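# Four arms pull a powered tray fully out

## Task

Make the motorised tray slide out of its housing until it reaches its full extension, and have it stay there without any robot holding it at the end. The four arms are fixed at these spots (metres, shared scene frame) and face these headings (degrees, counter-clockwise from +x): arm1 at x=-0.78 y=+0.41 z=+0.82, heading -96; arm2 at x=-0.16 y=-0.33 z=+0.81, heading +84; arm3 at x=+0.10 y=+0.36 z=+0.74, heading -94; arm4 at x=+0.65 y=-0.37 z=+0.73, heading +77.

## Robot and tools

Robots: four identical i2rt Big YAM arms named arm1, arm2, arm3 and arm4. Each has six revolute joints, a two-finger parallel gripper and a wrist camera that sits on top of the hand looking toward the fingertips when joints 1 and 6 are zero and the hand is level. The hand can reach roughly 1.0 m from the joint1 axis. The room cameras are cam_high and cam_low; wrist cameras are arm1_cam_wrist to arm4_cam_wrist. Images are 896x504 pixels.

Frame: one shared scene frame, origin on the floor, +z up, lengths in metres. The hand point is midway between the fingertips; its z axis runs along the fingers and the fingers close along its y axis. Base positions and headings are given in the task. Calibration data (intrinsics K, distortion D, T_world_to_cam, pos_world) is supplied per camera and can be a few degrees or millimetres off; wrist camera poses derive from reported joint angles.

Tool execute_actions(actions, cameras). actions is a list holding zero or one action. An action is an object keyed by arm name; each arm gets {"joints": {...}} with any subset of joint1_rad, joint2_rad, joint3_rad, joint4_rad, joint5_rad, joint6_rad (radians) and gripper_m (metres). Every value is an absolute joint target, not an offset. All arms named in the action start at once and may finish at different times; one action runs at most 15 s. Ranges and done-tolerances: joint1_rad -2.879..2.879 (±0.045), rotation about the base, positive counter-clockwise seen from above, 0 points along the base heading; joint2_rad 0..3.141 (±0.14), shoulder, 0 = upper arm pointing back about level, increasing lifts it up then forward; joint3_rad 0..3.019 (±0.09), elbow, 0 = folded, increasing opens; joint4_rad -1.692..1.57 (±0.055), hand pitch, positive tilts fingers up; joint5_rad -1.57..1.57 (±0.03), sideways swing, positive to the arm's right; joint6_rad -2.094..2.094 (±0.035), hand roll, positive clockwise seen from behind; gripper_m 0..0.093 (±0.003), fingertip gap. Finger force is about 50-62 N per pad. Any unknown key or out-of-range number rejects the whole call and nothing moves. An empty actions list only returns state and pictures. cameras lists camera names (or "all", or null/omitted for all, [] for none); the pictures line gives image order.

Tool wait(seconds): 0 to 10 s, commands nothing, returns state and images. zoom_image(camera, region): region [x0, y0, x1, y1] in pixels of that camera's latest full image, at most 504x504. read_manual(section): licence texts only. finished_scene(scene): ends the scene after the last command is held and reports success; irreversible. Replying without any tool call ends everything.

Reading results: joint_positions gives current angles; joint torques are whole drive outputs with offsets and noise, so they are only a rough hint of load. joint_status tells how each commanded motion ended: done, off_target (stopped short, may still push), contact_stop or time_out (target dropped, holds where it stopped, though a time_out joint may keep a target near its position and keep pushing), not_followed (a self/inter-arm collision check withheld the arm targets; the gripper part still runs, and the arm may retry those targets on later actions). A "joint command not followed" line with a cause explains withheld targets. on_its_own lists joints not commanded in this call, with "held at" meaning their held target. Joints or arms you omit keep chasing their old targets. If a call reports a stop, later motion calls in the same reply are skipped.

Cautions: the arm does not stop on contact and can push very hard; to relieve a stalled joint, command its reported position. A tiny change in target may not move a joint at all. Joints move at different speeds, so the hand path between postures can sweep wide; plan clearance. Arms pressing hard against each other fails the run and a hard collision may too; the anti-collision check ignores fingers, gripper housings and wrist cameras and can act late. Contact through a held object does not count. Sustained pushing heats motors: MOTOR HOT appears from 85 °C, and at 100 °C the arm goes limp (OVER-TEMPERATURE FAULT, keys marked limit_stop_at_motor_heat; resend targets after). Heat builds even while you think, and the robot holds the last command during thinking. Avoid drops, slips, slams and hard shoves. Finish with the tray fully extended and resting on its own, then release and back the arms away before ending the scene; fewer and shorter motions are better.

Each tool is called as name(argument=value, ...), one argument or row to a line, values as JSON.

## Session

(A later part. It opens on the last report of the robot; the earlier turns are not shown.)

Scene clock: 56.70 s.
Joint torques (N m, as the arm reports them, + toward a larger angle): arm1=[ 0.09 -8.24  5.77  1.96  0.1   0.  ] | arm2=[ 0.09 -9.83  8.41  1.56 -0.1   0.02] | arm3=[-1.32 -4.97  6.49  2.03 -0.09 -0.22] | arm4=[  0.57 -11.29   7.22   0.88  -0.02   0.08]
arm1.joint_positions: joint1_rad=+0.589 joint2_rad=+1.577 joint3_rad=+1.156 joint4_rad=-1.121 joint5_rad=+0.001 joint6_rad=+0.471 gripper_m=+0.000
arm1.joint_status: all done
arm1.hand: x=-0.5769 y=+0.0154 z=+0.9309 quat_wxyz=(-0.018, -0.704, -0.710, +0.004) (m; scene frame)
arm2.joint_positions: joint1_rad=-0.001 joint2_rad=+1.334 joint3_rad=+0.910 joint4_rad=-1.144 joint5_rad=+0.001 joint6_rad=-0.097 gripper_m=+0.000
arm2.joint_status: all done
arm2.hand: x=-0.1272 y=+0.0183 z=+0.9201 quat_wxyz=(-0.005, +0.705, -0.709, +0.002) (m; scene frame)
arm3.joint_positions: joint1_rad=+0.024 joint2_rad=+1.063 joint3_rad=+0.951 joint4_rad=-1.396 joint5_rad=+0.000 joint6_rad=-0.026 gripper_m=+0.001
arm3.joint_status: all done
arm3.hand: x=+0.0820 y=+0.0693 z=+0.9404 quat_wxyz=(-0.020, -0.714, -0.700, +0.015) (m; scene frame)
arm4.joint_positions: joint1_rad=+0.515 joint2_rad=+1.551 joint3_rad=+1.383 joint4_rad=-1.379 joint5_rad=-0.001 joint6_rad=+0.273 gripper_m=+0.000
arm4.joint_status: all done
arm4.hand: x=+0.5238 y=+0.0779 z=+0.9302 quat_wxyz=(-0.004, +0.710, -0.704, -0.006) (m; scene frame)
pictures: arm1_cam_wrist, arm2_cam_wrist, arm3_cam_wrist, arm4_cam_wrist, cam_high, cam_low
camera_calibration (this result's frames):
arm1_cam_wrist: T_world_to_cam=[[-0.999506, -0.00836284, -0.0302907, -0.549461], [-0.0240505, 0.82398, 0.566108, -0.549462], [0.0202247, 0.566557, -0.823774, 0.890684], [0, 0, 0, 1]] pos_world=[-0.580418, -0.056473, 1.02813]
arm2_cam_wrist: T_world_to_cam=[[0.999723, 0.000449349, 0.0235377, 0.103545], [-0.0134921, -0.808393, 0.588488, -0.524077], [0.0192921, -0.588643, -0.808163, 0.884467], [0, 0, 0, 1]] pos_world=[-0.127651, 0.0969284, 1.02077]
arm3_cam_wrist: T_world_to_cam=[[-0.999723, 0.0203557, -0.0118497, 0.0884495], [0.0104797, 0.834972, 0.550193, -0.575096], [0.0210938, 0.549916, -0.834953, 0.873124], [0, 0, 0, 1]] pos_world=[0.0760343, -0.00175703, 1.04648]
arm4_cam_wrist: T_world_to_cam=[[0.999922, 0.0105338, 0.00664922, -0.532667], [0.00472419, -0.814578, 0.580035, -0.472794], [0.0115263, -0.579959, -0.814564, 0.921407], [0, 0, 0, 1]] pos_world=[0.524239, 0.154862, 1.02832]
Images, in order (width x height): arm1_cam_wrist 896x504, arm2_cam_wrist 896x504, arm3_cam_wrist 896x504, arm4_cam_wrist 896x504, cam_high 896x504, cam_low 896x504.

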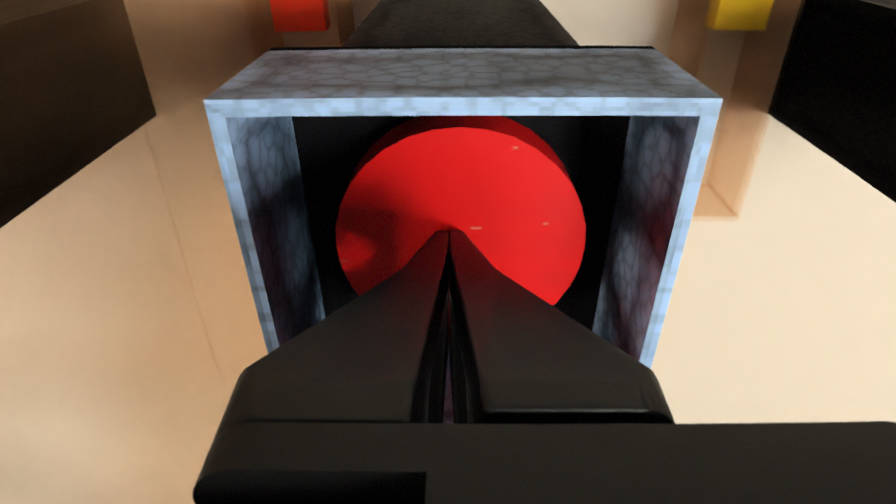

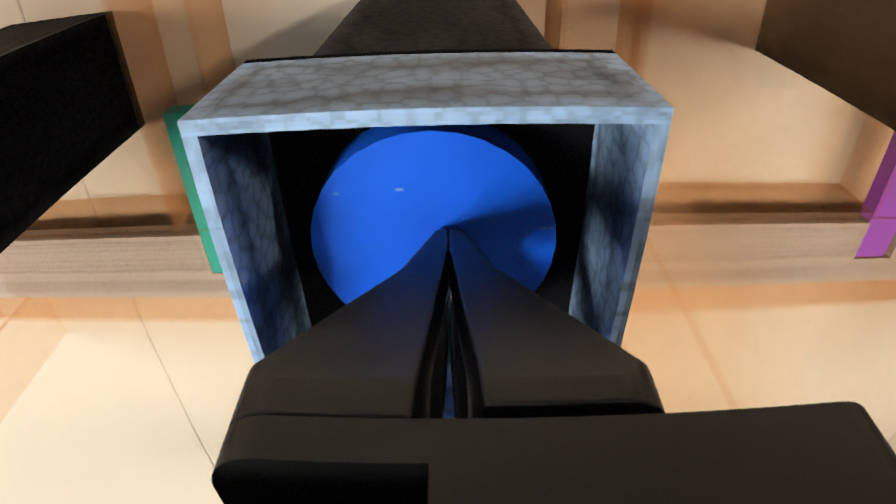

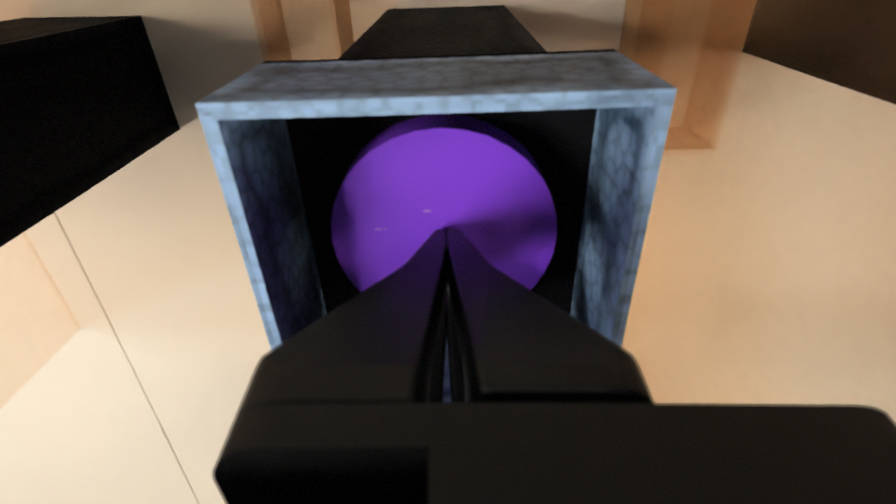

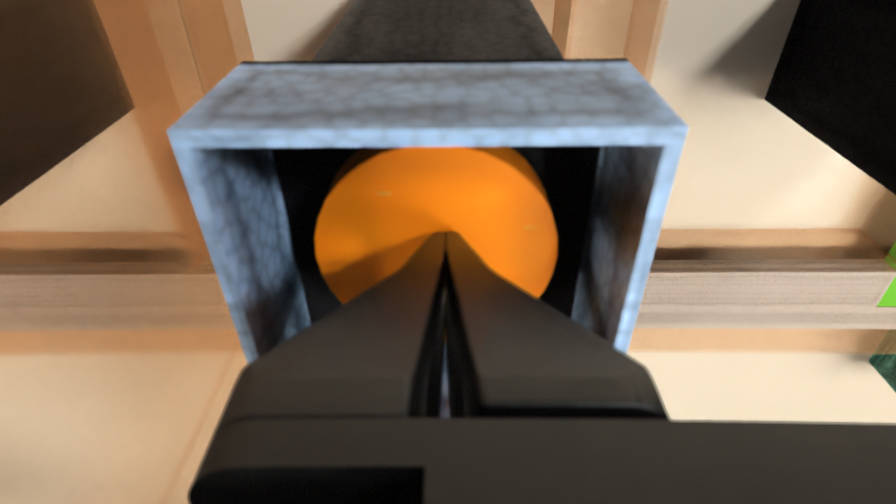

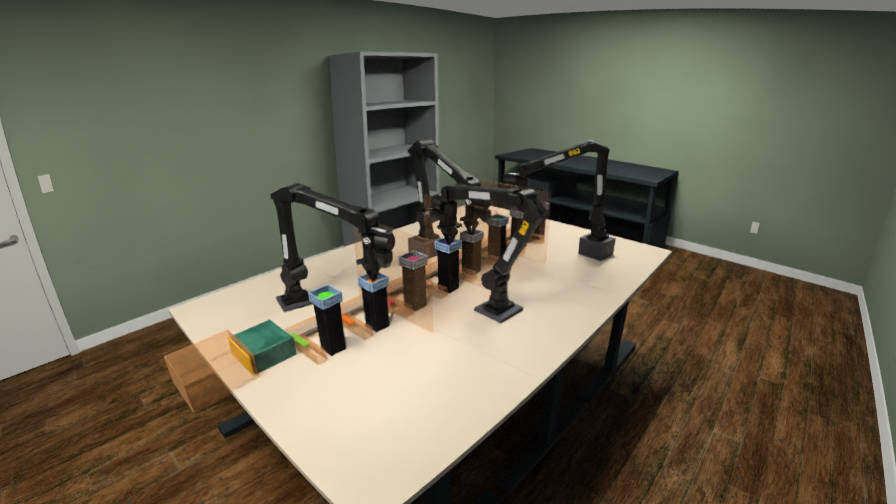

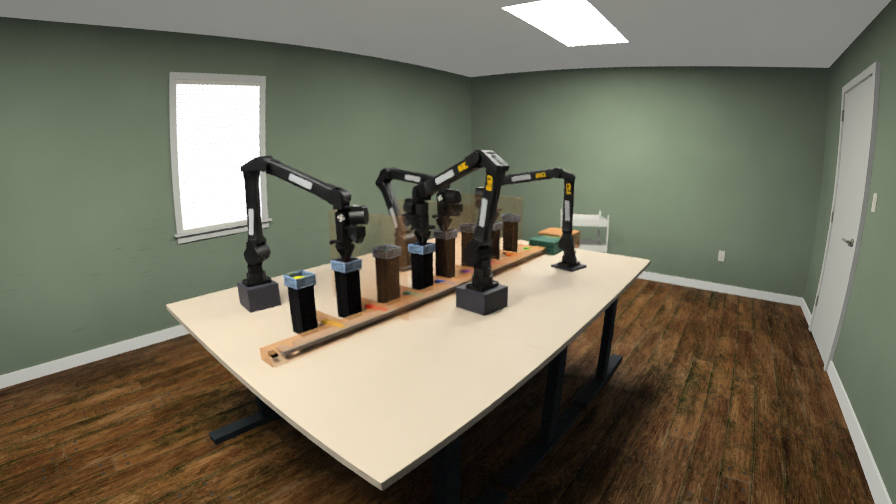

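execute_actions(
  actions=[
    {"arm1": {"joints": {"joint1_rad": 0.5853, "joint2_rad": 1.6371, "joint3_rad": 1.11, "joint4_rad": -1.0437}}, "arm2": {"joints": {"joint1_rad": 0.0, "joint2_rad": 1.3827, "joint3_rad": 0.8681, "joint4_rad": -1.0563}}, "arm3": {"joints": {"joint1_rad": 0.024, "joint2_rad": 1.1175, "joint3_rad": 0.8554, "joint4_rad": -1.3086}}, "arm4": {"joints": {"joint1_rad": 0.5149, "joint2_rad": 1.5882, "joint3_rad": 1.3193, "joint4_rad": -1.3018}}},
  ],
)

Scene clock: 60.50 s.
Joint torques (N m, as the arm reports them, + toward a larger angle): arm1=[ 0.25 -6.41  4.62  2.49  0.08 -0.01] | arm2=[-0.29 -6.91  6.23  2.28 -0.11  0.  ] | arm3=[-1.3  -1.98  4.5   2.85 -0.09 -0.21] | arm4=[ 0.58 -8.49  5.69  1.72 -0.02  0.08]
arm1.joint_positions: joint1_rad=+0.589 joint2_rad=+1.576 joint3_rad=+1.148 joint4_rad=-1.078 joint5_rad=+0.001 joint6_rad=+0.471 gripper_m=+0.000
arm1.joint_status: all done
arm1.hand: x=-0.5736 y=+0.0090 z=+0.9291 quat_wxyz=(-0.035, -0.704, -0.709, +0.009) (m; scene frame)
arm2.joint_positions: joint1_rad=-0.001 joint2_rad=+1.334 joint3_rad=+0.904 joint4_rad=-1.096 joint5_rad=+0.001 joint6_rad=-0.097 gripper_m=+0.000
arm2.joint_status: all done
arm2.hand: x=-0.1262 y=+0.0279 z=+0.9183 quat_wxyz=(-0.022, +0.705, -0.709, -0.011) (m; scene frame)
arm3.joint_positions: joint1_rad=+0.024 joint2_rad=+1.041 joint3_rad=+0.931 joint4_rad=-1.351 joint5_rad=+0.000 joint6_rad=-0.026 gripper_m=+0.001
arm3.joint_status: all done
arm3.hand: x=+0.0818 y=+0.0657 z=+0.9397 quat_wxyz=(-0.036, -0.713, -0.699, +0.032) (m; scene frame)
arm4.joint_positions: joint1_rad=+0.515 joint2_rad=+1.537 joint3_rad=+1.362 joint4_rad=-1.349 joint5_rad=-0.001 joint6_rad=+0.273 gripper_m=+0.000
arm4.joint_status: all done
arm4.hand: x=+0.5238 y=+0.0778 z=+0.9291 quat_wxyz=(-0.009, +0.710, -0.704, -0.017) (m; scene frame)
pictures: arm1_cam_wrist, arm2_cam_wrist, arm3_cam_wrist, arm4_cam_wrist, cam_high, cam_low
camera_calibration (this result's frames):
arm1_cam_wrist: T_world_to_cam=[[-0.998874, -0.00943025, -0.0465009, -0.53077], [-0.0330432, 0.841578, 0.539123, -0.523234], [0.0340501, 0.540053, -0.840942, 0.91688], [0, 0, 0, 1]] pos_world=[-0.578681, -0.059826, 1.02845]
arm2_cam_wrist: T_world_to_cam=[[0.999608, -0.000265003, 0.0279852, 0.0984887], [-0.0157181, -0.832666, 0.553552, -0.482854], [0.0231556, -0.553775, -0.832344, 0.9104], [0, 0, 0, 1]] pos_world=[-0.127121, 0.102127, 1.02229]
arm3_cam_wrist: T_world_to_cam=[[-0.999737, 0.0203004, -0.0106842, 0.0872671], [0.0120118, 0.860022, 0.510115, -0.53572], [0.0195442, 0.509853, -0.86004, 0.900858], [0, 0, 0, 1]] pos_world=[0.0760725, -0.000345426, 1.04898]
arm4_cam_wrist: T_world_to_cam=[[0.999945, 0.0104724, 0.000232774, -0.526742], [0.00853842, -0.827753, 0.561028, -0.455583], [0.00606798, -0.560995, -0.827797, 0.934126], [0, 0, 0, 1]] pos_world=[0.524935, 0.152446, 1.02898]
Images, in order (width x height): arm1_cam_wrist 896x504, arm2_cam_wrist 896x504, arm3_cam_wrist 896x504, arm4_cam_wrist 896x504, cam_high 896x504, cam_low 896x504.

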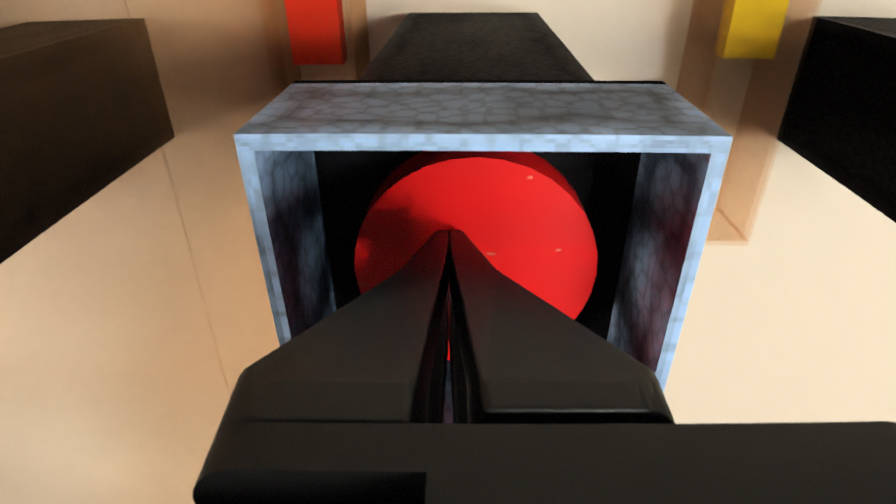

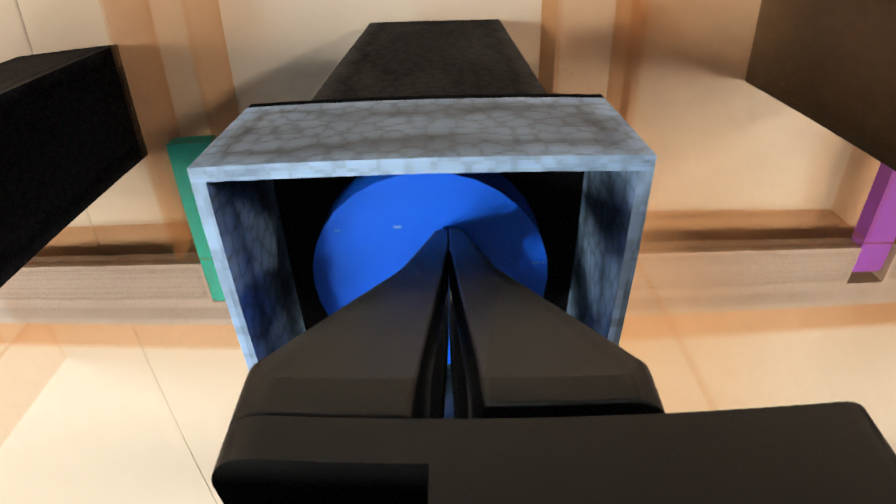

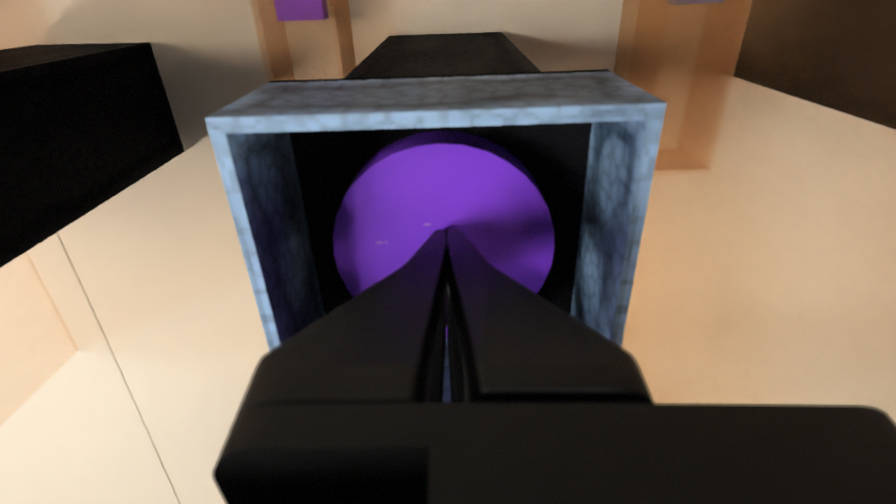

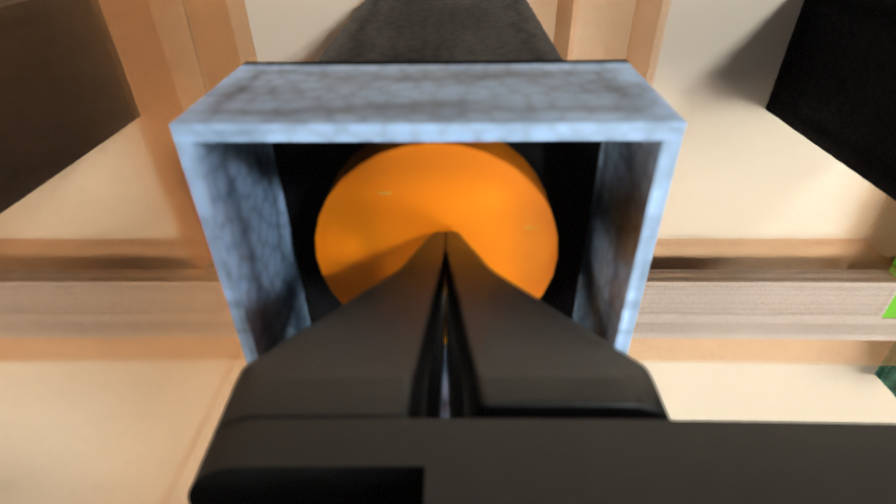

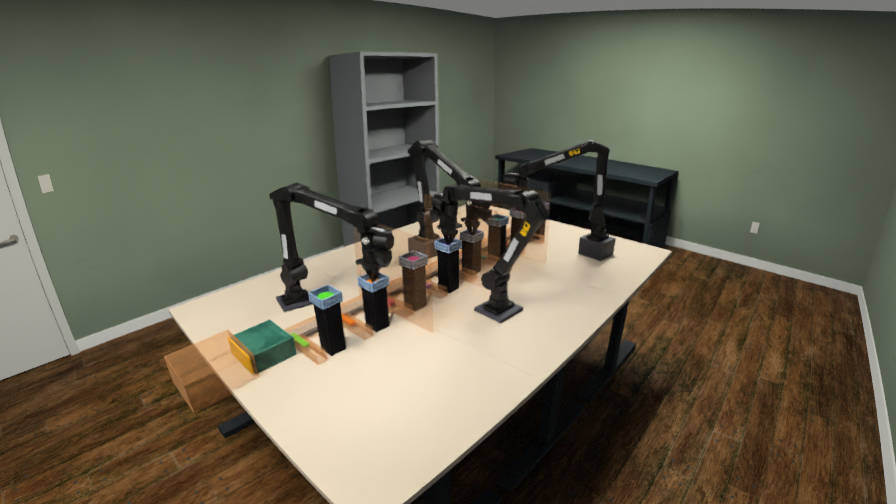

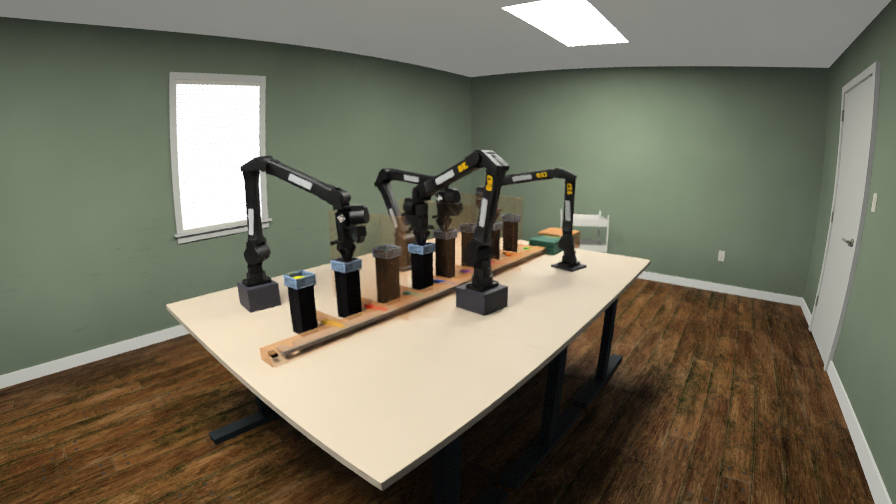

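zoom_image(
  camera="cam_high",
  region=[160, 270, 460, 400],
)

Region (160, 270, 460, 400) of cam_high's 896x504 image, scaled by 1.680, with more detail than that image has; it fills the top 218 rows of this view, and the rest is white.

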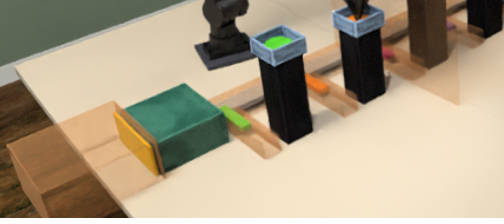

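zoom_image(
  camera="arm4_cam_wrist",
  region=[150, 40, 710, 360],
)

Region (150, 40, 710, 360) is 560x320 pixels. A region can be at most 504 by 504 pixels.

zoom_image(
  camera="arm4_cam_wrist",
  region=[160, 40, 660, 360],
)

Region (160, 40, 660, 360) of arm4_cam_wrist's 896x504 image, scaled by 1.008, with more detail than that image has; it fills the top 323 rows of this view, and the rest is white.

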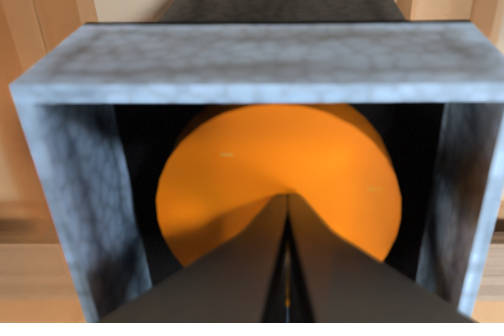

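zoom_image(
  camera="cam_high",
  region=[150, 300, 350, 420],
)

Region (150, 300, 350, 420) of cam_high's 896x504 image, scaled by 2.520, with more detail than that image has; it fills the top 302 rows of this view, and the rest is white.

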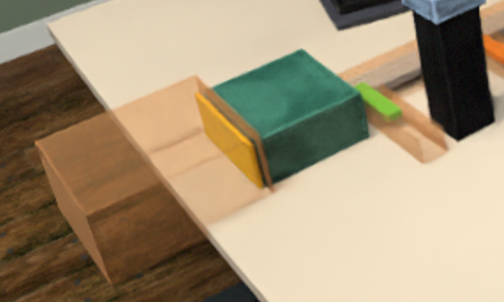

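zoom_image(
  camera="cam_low",
  region=[240, 300, 400, 380],
)

Region (240, 300, 400, 380) of cam_low's 896x504 image, scaled by 3.150, with more detail than that image has.

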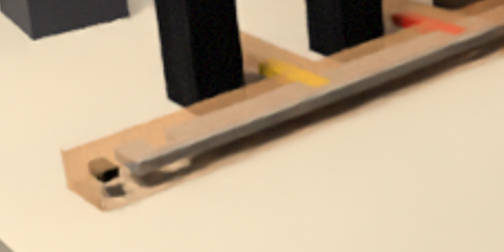

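zoom_image(
  camera="cam_high",
  region=[300, 290, 420, 350],
)

Region (300, 290, 420, 350) of cam_high's 896x504 image, scaled by 4.200, with more detail than that image has.

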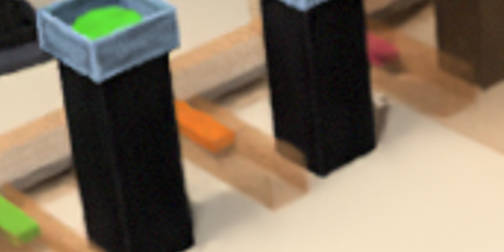

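execute_actions(
  actions=[
    {"arm2": {"joints": {"joint1_rad": 0.0, "joint2_rad": 1.2863, "joint3_rad": 1.0453, "joint4_rad": -1.2898}}},
  ],
  cameras=["arm2_cam_wrist", "arm4_cam_wrist"],
)

Scene clock: 65.07 s.
Joint torques (N m, as the arm reports them, + toward a larger angle): arm1=[ 0.21 -6.38  4.66  2.5   0.09 -0.01] | arm2=[ -0.26 -11.47  12.37  -0.42  -0.11   0.  ] | arm3=[-1.29 -2.1   4.52  2.74 -0.09 -0.21] | arm4=[ 0.59 -8.45  5.7   1.71 -0.02  0.08]
arm1.joint_positions: joint1_rad=+0.589 joint2_rad=+1.576 joint3_rad=+1.148 joint4_rad=-1.078 joint5_rad=+0.001 joint6_rad=+0.471 gripper_m=+0.000
arm1.joint_status: not commanded
arm1.hand: x=-0.5736 y=+0.0090 z=+0.9291 quat_wxyz=(-0.035, -0.704, -0.709, +0.009) (m; scene frame)
arm2.joint_positions: joint1_rad=-0.001 joint2_rad=+1.291 joint3_rad=+1.014 joint4_rad=-1.275 joint5_rad=+0.001 joint6_rad=-0.097 gripper_m=+0.000
arm2.joint_status: all done
arm2.hand: x=-0.1270 y=+0.0247 z=+0.9717 quat_wxyz=(-0.012, +0.705, -0.709, -0.003) (m; scene frame)
arm3.joint_positions: joint1_rad=+0.024 joint2_rad=+1.041 joint3_rad=+0.931 joint4_rad=-1.351 joint5_rad=+0.000 joint6_rad=-0.026 gripper_m=+0.001
arm3.joint_status: not commanded
arm3.hand: x=+0.0818 y=+0.0657 z=+0.9397 quat_wxyz=(-0.036, -0.713, -0.699, +0.032) (m; scene frame)
arm4.joint_positions: joint1_rad=+0.515 joint2_rad=+1.537 joint3_rad=+1.362 joint4_rad=-1.349 joint5_rad=-0.001 joint6_rad=+0.273 gripper_m=+0.000
arm4.joint_status: not commanded
arm4.hand: x=+0.5238 y=+0.0778 z=+0.9291 quat_wxyz=(-0.009, +0.710, -0.704, -0.017) (m; scene frame)
pictures: arm2_cam_wrist, arm4_cam_wrist
camera_calibration (this result's frames):
arm2_cam_wrist: T_world_to_cam=[[0.999681, 0.000197451, 0.0252488, 0.100457], [-0.0143662, -0.817888, 0.575199, -0.536225], [0.0207643, -0.575378, -0.817624, 0.939], [0, 0, 0, 1]] pos_world=[-0.127626, 0.101688, 1.07365]
arm4_cam_wrist: T_world_to_cam=[[0.999945, 0.0104724, 0.000232774, -0.526742], [0.00853842, -0.827753, 0.561028, -0.455583], [0.00606798, -0.560995, -0.827797, 0.934126], [0, 0, 0, 1]] pos_world=[0.524935, 0.152446, 1.02898]
Images, in order (width x height): arm2_cam_wrist 896x504, arm4_cam_wrist 896x504.

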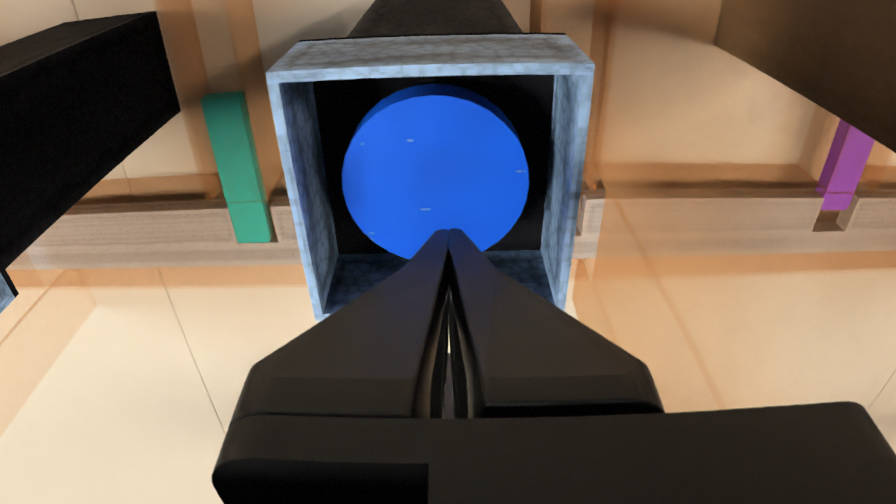

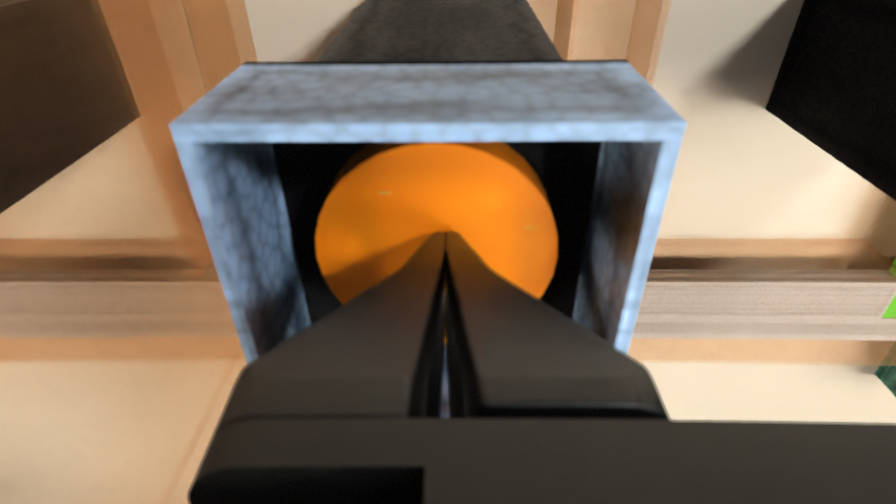

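zoom_image(
  camera="arm2_cam_wrist",
  region=[500, 60, 896, 300],
)

Region (500, 60, 896, 300) of arm2_cam_wrist's 896x504 image, scaled by 1.273, with more detail than that image has; it fills the top 305 rows of this view, and the rest is white.

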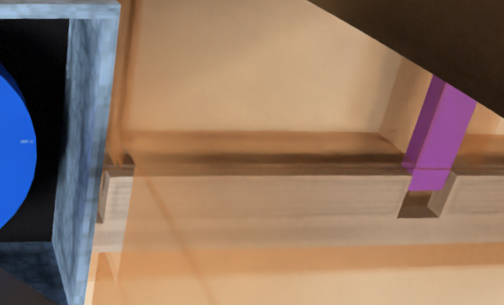

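zoom_image(
  camera="arm4_cam_wrist",
  region=[0, 0, 300, 400],
)

Region (0, 0, 300, 400) of arm4_cam_wrist's 896x504 image, scaled by 1.260, with more detail than that image has; it fills the left 378 columns of this view, and the rest is white.

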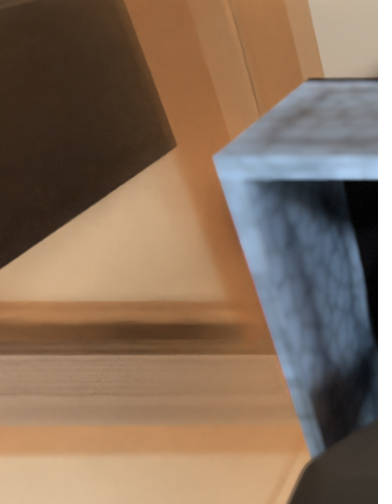

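execute_actions(
  actions=[
    {"arm1": {"joints": {"joint1_rad": 0.5853, "joint2_rad": 1.5349, "joint3_rad": 1.31, "joint4_rad": -1.3069}}, "arm2": {"joints": {"joint1_rad": 0.5856, "joint2_rad": 1.3842, "joint3_rad": 1.18, "joint4_rad": -1.3385, "joint6_rad": 0.481}}, "arm3": {"joints": {"joint1_rad": 0.024, "joint2_rad": 1.0821, "joint3_rad": 1.135, "joint4_rad": -1.5839}}, "arm4": {"joints": {"joint1_rad": 0.5149, "joint2_rad": 1.5519, "joint3_rad": 1.58, "joint4_rad": -1.5605}}},
  ],
  cameras=["arm2_cam_wrist", "arm4_cam_wrist", "arm3_cam_wrist", "arm1_cam_wrist"],
)

Scene clock: 68.20 s.
Joint torques (N m, as the arm reports them, + toward a larger angle): arm1=[  0.11 -10.71  10.04   0.49   0.08   0.  ] | arm2=[ -0.25 -11.16  12.47  -0.41  -0.05   0.22] | arm3=[-1.24 -6.87 13.58  0.04 -0.08 -0.22] | arm4=[  0.56 -12.42  14.39  -0.45  -0.02   0.08]
arm1.joint_positions: joint1_rad=+0.589 joint2_rad=+1.540 joint3_rad=+1.265 joint4_rad=-1.298 joint5_rad=+0.001 joint6_rad=+0.471 gripper_m=+0.000
arm1.joint_status: all done
arm1.hand: x=-0.5786 y=+0.0181 z=+0.9856 quat_wxyz=(-0.003, -0.705, -0.710, -0.001) (m; scene frame)
arm2.joint_positions: joint1_rad=+0.582 joint2_rad=+1.366 joint3_rad=+1.147 joint4_rad=-1.325 joint5_rad=+0.001 joint6_rad=+0.472 gripper_m=+0.000
arm2.joint_status: all done
arm2.hand: x=-0.3444 y=+0.0194 z=+0.9928 quat_wxyz=(-0.009, +0.710, -0.704, -0.010) (m; scene frame)
arm3.joint_positions: joint1_rad=+0.024 joint2_rad=+1.067 joint3_rad=+1.099 joint4_rad=-1.572 joint5_rad=+0.000 joint6_rad=-0.026 gripper_m=+0.001
arm3.joint_status: all done
arm3.hand: x=+0.0816 y=+0.0726 z=+0.9958 quat_wxyz=(-0.009, -0.714, -0.700, +0.003) (m; scene frame)
arm4.joint_positions: joint1_rad=+0.515 joint2_rad=+1.540 joint3_rad=+1.523 joint4_rad=-1.550 joint5_rad=-0.001 joint6_rad=+0.273 gripper_m=+0.000
arm4.joint_status: all done
arm4.hand: x=+0.5246 y=+0.0747 z=+0.9886 quat_wxyz=(+0.001, +0.710, -0.704, +0.002) (m; scene frame)
pictures: arm1_cam_wrist, arm2_cam_wrist, arm3_cam_wrist, arm4_cam_wrist
camera_calibration (this result's frames):
arm1_cam_wrist: T_world_to_cam=[[-0.999839, -0.00785364, -0.0161215, -0.563578], [-0.0158443, 0.807936, 0.589057, -0.600182], [0.00839889, 0.589217, -0.807931, 0.911379], [0, 0, 0, 1]] pos_world=[-0.580651, -0.0565178, 1.08079]
arm2_cam_wrist: T_world_to_cam=[[0.99983, 0.014813, 0.0109584, 0.331281], [0.00591116, -0.821157, 0.570671, -0.54433], [0.017452, -0.57051, -0.821105, 0.959909], [0, 0, 0, 1]] pos_world=[-0.344759, 0.0957493, 1.09519]
arm3_cam_wrist: T_world_to_cam=[[-0.999712, 0.0204235, -0.0126279, 0.0893963], [0.00941398, 0.817158, 0.576337, -0.632932], [0.0220898, 0.576052, -0.817115, 0.897796], [0, 0, 0, 1]] pos_world=[0.0754969, -0.00179778, 1.09951]
arm4_cam_wrist: T_world_to_cam=[[0.999874, 0.010688, 0.0117394, -0.538914], [0.00160779, -0.803811, 0.594883, -0.52309], [0.0157944, -0.594789, -0.803727, 0.955233], [0, 0, 0, 1]] pos_world=[0.5246, 0.153457, 1.08525]
Images, in order (width x height): arm1_cam_wrist 896x504, arm2_cam_wrist 896x504, arm3_cam_wrist 896x504, arm4_cam_wrist 896x504.

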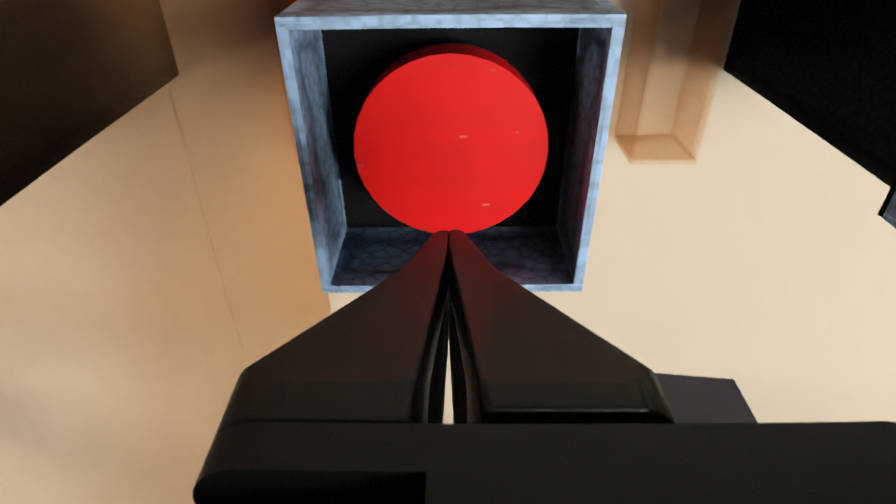

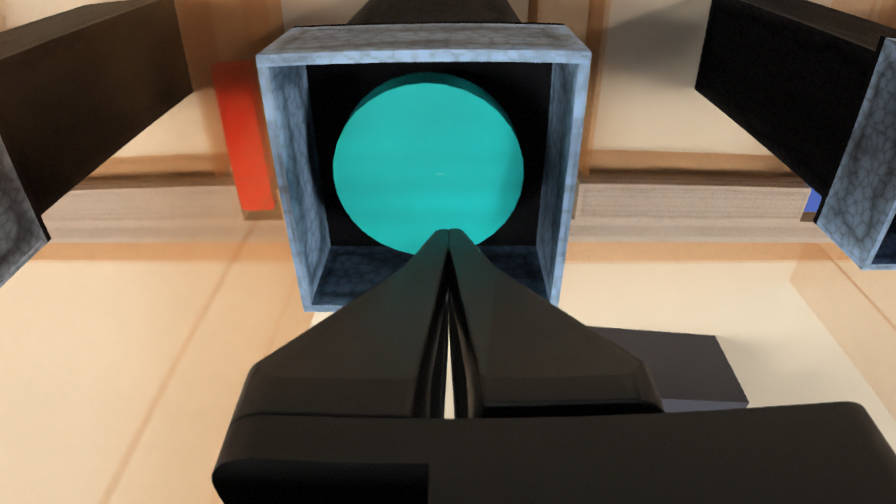

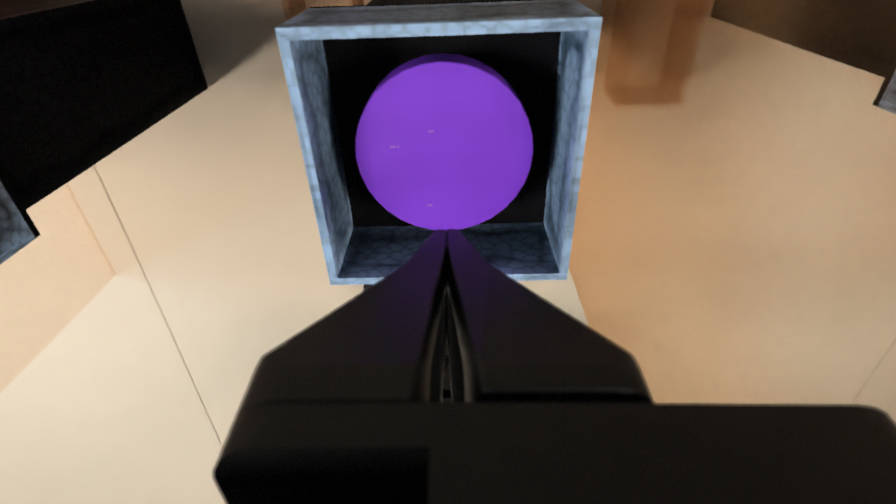

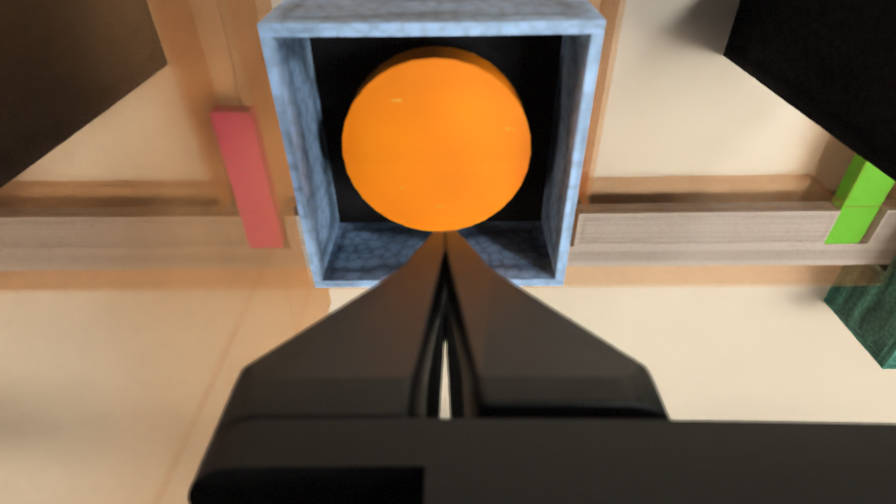

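zoom_image(
  camera="arm2_cam_wrist",
  region=[560, 60, 896, 300],
)

Region (560, 60, 896, 300) of arm2_cam_wrist's 896x504 image, scaled by 1.500, with more detail than that image has; it fills the top 360 rows of this view, and the rest is white.

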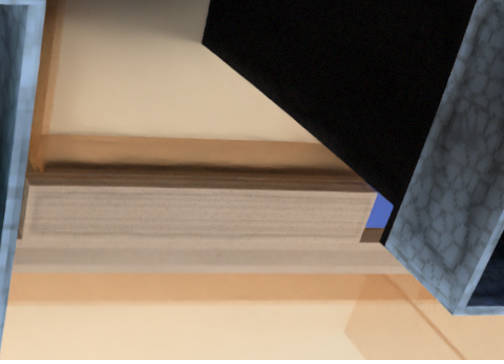

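execute_actions(
  actions=[],
  cameras=["arm2_cam_wrist"],
)

Scene clock: 69.50 s.
Joint torques (N m, as the arm reports them, + toward a larger angle): arm1=[  0.18 -10.85  10.04   0.49   0.08   0.  ] | arm2=[  0.08 -11.5   12.56  -0.42  -0.04   0.21] | arm3=[-1.27 -6.89 13.61  0.05 -0.09 -0.22] | arm4=[  0.57 -12.34  14.4   -0.44  -0.02   0.08]
arm1.joint_positions: joint1_rad=+0.589 joint2_rad=+1.540 joint3_rad=+1.265 joint4_rad=-1.298 joint5_rad=+0.001 joint6_rad=+0.471 gripper_m=+0.000
arm1.joint_status: all done
arm1.hand: x=-0.5786 y=+0.0181 z=+0.9856 quat_wxyz=(-0.003, -0.705, -0.710, -0.001) (m; scene frame)
arm2.joint_positions: joint1_rad=+0.582 joint2_rad=+1.366 joint3_rad=+1.147 joint4_rad=-1.325 joint5_rad=+0.001 joint6_rad=+0.472 gripper_m=+0.000
arm2.joint_status: all done
arm2.hand: x=-0.3444 y=+0.0194 z=+0.9928 quat_wxyz=(-0.009, +0.710, -0.704, -0.010) (m; scene frame)
arm3.joint_positions: joint1_rad=+0.024 joint2_rad=+1.067 joint3_rad=+1.099 joint4_rad=-1.572 joint5_rad=+0.000 joint6_rad=-0.026 gripper_m=+0.001
arm3.joint_status: all done
arm3.hand: x=+0.0816 y=+0.0726 z=+0.9958 quat_wxyz=(-0.009, -0.714, -0.700, +0.003) (m; scene frame)
arm4.joint_positions: joint1_rad=+0.515 joint2_rad=+1.540 joint3_rad=+1.523 joint4_rad=-1.550 joint5_rad=-0.001 joint6_rad=+0.273 gripper_m=+0.000
arm4.joint_status: all done
arm4.hand: x=+0.5246 y=+0.0747 z=+0.9886 quat_wxyz=(+0.001, +0.710, -0.704, +0.002) (m; scene frame)
pictures: arm2_cam_wrist
camera_calibration (this result's frames):
arm2_cam_wrist: T_world_to_cam=[[0.999836, 0.0144318, 0.0109484, 0.3313], [0.00560372, -0.821159, 0.570672, -0.544437], [0.0172262, -0.570517, -0.821105, 0.959831], [0, 0, 0, 1]] pos_world=[-0.344729, 0.0957495, 1.09519]
Images, in order (width x height): arm2_cam_wrist 896x504.

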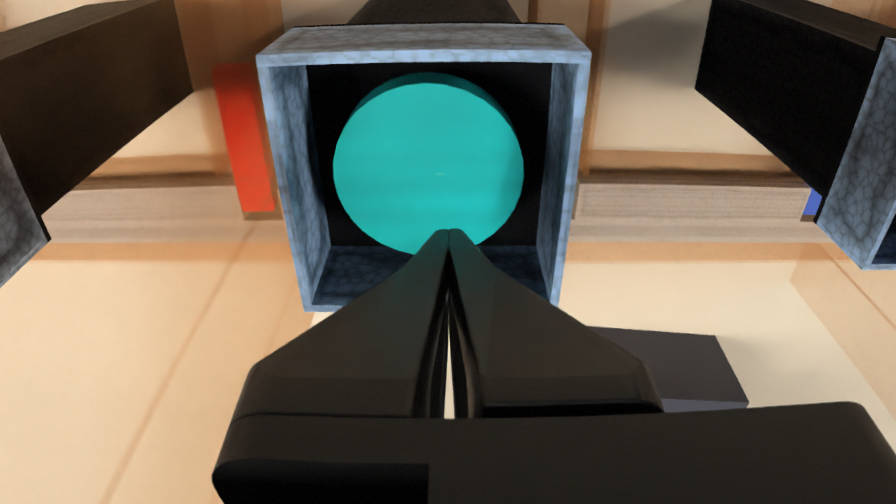

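zoom_image(
  camera="arm2_cam_wrist",
  region=[230, 0, 650, 330],
)

Region (230, 0, 650, 330) of arm2_cam_wrist's 896x504 image, scaled by 1.200, with more detail than that image has; it fills the top 396 rows of this view, and the rest is white.

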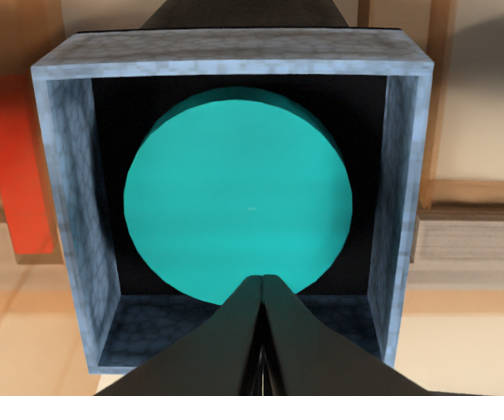

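zoom_image(
  camera="arm2_cam_wrist",
  region=[100, 40, 340, 280],
)

Region (100, 40, 340, 280) of arm2_cam_wrist's 896x504 image, scaled by 2.100, with more detail than that image has.

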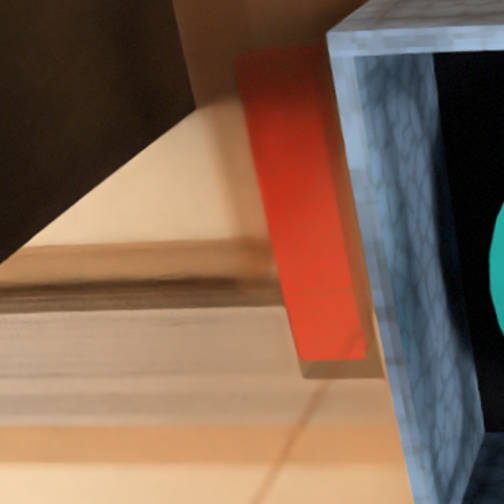

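execute_actions(
  actions=[
    {"arm1": {"joints": {"joint1_rad": 0.5853, "joint2_rad": 1.6111, "joint3_rad": 1.1371, "joint4_rad": -1.0968}}, "arm2": {"joints": {"joint1_rad": 0.588, "joint2_rad": 1.4484, "joint3_rad": 1.0236, "joint4_rad": -1.146, "joint6_rad": 0.481}}, "arm3": {"joints": {"joint1_rad": 0.024, "joint2_rad": 1.1037, "joint3_rad": 0.8994, "joint4_rad": -1.3664}}, "arm4": {"joints": {"joint1_rad": 0.5149, "joint2_rad": 1.5755, "joint3_rad": 1.3582, "joint4_rad": -1.3535}}},
  ],
  cameras=[],
)

execute_actions(
  actions=[
    {"arm2": {"joints": {"joint1_rad": 0.5856, "joint2_rad": 1.3842, "joint3_rad": 1.18, "joint4_rad": -1.3385}}},
  ],
  cameras=[],
)

execute_actions(
  actions=[
    {"arm2": {"joints": {"joint1_rad": 0.0, "joint2_rad": 1.2863, "joint3_rad": 1.0453, "joint4_rad": -1.2898, "joint6_rad": -0.106}}},
  ],
  cameras=["arm2_cam_wrist"],
)

Scene clock: 72.53 s.
Joint torques (N m, as the arm reports them, + toward a larger angle): arm1=[ 0.22 -8.1   5.71  1.78  0.07 -0.01] | arm2=[ -0.2  -10.07   7.09   1.63  -0.02   0.2 ] | arm3=[-1.42 -5.2   6.41  1.72 -0.09 -0.21] | arm4=[  0.57 -11.3    7.07   0.7   -0.02   0.07]
arm1.joint_positions: joint1_rad=+0.589 joint2_rad=+1.579 joint3_rad=+1.158 joint4_rad=-1.116 joint5_rad=+0.001 joint6_rad=+0.472 gripper_m=+0.000
arm1.joint_status: all done
arm1.hand: x=-0.5761 y=+0.0139 z=+0.9310 quat_wxyz=(-0.020, -0.705, -0.709, +0.004) (m; scene frame)
arm2.joint_positions: joint1_rad=+0.582 joint2_rad=+1.412 joint3_rad=+1.052 joint4_rad=-1.174 joint5_rad=+0.001 joint6_rad=+0.473 gripper_m=+0.000
arm2.joint_status: all done
arm2.hand: x=-0.3461 y=+0.0236 z=+0.9414 quat_wxyz=(-0.010, +0.709, -0.705, -0.015) (m; scene frame)
arm3.joint_positions: joint1_rad=+0.024 joint2_rad=+1.065 joint3_rad=+0.952 joint4_rad=-1.389 joint5_rad=+0.000 joint6_rad=-0.026 gripper_m=+0.001
arm3.joint_status: all done
arm3.hand: x=+0.0819 y=+0.0673 z=+0.9404 quat_wxyz=(-0.022, -0.714, -0.700, +0.017) (m; scene frame)
arm4.joint_positions: joint1_rad=+0.515 joint2_rad=+1.553 joint3_rad=+1.385 joint4_rad=-1.373 joint5_rad=-0.001 joint6_rad=+0.273 gripper_m=+0.000
arm4.joint_status: all done
arm4.hand: x=+0.5232 y=+0.0798 z=+0.9303 quat_wxyz=(-0.005, +0.710, -0.704, -0.009) (m; scene frame)
pictures: none
No camera images: the call's "cameras" was empty. Leave "cameras" out to get every camera's image.

Scene clock: 73.47 s.
Joint torques (N m, as the arm reports them, + toward a larger angle): arm1=[ 0.1  -8.29  5.67  1.76  0.08 -0.01] | arm2=[ -0.25 -13.85  12.58  -0.47  -0.06   0.18] | arm3=[-1.45 -5.2   6.39  1.7  -0.09 -0.21] | arm4=[  0.6  -11.45   7.07   0.69  -0.02   0.08]
arm1.joint_positions: joint1_rad=+0.589 joint2_rad=+1.579 joint3_rad=+1.158 joint4_rad=-1.116 joint5_rad=+0.001 joint6_rad=+0.472 gripper_m=+0.000
arm1.joint_status: not commanded
arm1.hand: x=-0.5761 y=+0.0139 z=+0.9310 quat_wxyz=(-0.020, -0.705, -0.709, +0.004) (m; scene frame)
arm2.joint_positions: joint1_rad=+0.582 joint2_rad=+1.394 joint3_rad=+1.144 joint4_rad=-1.325 joint5_rad=+0.001 joint6_rad=+0.473 gripper_m=+0.000
arm2.joint_status: all done
arm2.hand: x=-0.3445 y=+0.0197 z=+0.9816 quat_wxyz=(-0.004, +0.709, -0.705, +0.004) (m; scene frame)
arm3.joint_positions: joint1_rad=+0.024 joint2_rad=+1.065 joint3_rad=+0.952 joint4_rad=-1.389 joint5_rad=+0.000 joint6_rad=-0.026 gripper_m=+0.001
arm3.joint_status: not commanded
arm3.hand: x=+0.0819 y=+0.0673 z=+0.9404 quat_wxyz=(-0.022, -0.714, -0.700, +0.017) (m; scene frame)
arm4.joint_positions: joint1_rad=+0.515 joint2_rad=+1.553 joint3_rad=+1.385 joint4_rad=-1.373 joint5_rad=-0.001 joint6_rad=+0.273 gripper_m=+0.000
arm4.joint_status: not commanded
arm4.hand: x=+0.5232 y=+0.0798 z=+0.9303 quat_wxyz=(-0.005, +0.710, -0.704, -0.009) (m; scene frame)
pictures: none
No camera images: the call's "cameras" was empty. Leave "cameras" out to get every camera's image.

Scene clock: 75.07 s.
Joint torques (N m, as the arm reports them, + toward a larger angle): arm1=[ 0.09 -8.23  5.66  1.76  0.06 -0.01] | arm2=[ -0.71 -10.97   9.29   0.93  -0.12   0.01] | arm3=[-1.39 -5.15  6.35  1.74 -0.08 -0.21] | arm4=[  0.62 -11.45   7.07   0.68  -0.02   0.07]
arm1.joint_positions: joint1_rad=+0.589 joint2_rad=+1.579 joint3_rad=+1.158 joint4_rad=-1.116 joint5_rad=+0.001 joint6_rad=+0.472 gripper_m=+0.000
arm1.joint_status: not commanded
arm1.hand: x=-0.5761 y=+0.0139 z=+0.9310 quat_wxyz=(-0.020, -0.705, -0.709, +0.004) (m; scene frame)
arm2.joint_positions: joint1_rad=+0.005 joint2_rad=+1.285 joint3_rad=+1.052 joint4_rad=-1.302 joint5_rad=+0.001 joint6_rad=-0.097 gripper_m=+0.000
arm2.joint_status: all done
arm2.hand: x=-0.1289 y=+0.0311 z=+0.9876 quat_wxyz=(-0.018, +0.707, -0.707, -0.009) (m; scene frame)
arm3.joint_positions: joint1_rad=+0.024 joint2_rad=+1.065 joint3_rad=+0.952 joint4_rad=-1.389 joint5_rad=+0.000 joint6_rad=-0.026 gripper_m=+0.001
arm3.joint_status: not commanded
arm3.hand: x=+0.0819 y=+0.0673 z=+0.9404 quat_wxyz=(-0.022, -0.714, -0.700, +0.017) (m; scene frame)
arm4.joint_positions: joint1_rad=+0.515 joint2_rad=+1.553 joint3_rad=+1.385 joint4_rad=-1.373 joint5_rad=-0.001 joint6_rad=+0.273 gripper_m=+0.000
arm4.joint_status: not commanded
arm4.hand: x=+0.5232 y=+0.0798 z=+0.9303 quat_wxyz=(-0.005, +0.710, -0.704, -0.009) (m; scene frame)
pictures: arm2_cam_wrist
camera_calibration (this result's frames):
arm2_cam_wrist: T_world_to_cam=[[0.999629, 0.00563944, 0.0266412, 0.100392], [-0.0102857, -0.827657, 0.561139, -0.525479], [0.0252143, -0.561205, -0.827292, 0.965443], [0, 0, 0, 1]] pos_world=[-0.130103, 0.10633, 1.0909]
Images, in order (width x height): arm2_cam_wrist 896x504.

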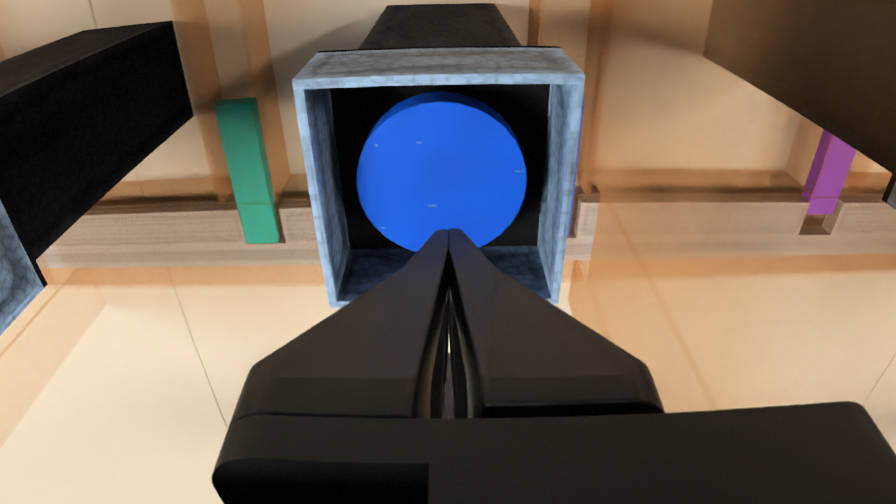

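zoom_image(
  camera="arm2_cam_wrist",
  region=[20, 60, 360, 300],
)

Region (20, 60, 360, 300) of arm2_cam_wrist's 896x504 image, scaled by 1.482, with more detail than that image has; it fills the top 356 rows of this view, and the rest is white.

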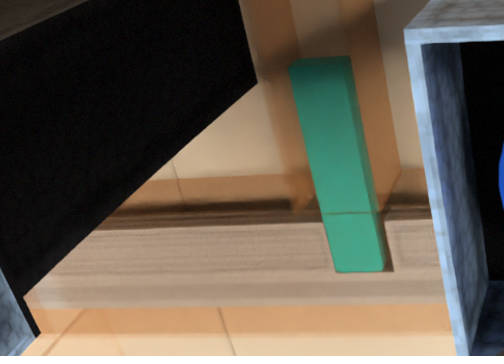

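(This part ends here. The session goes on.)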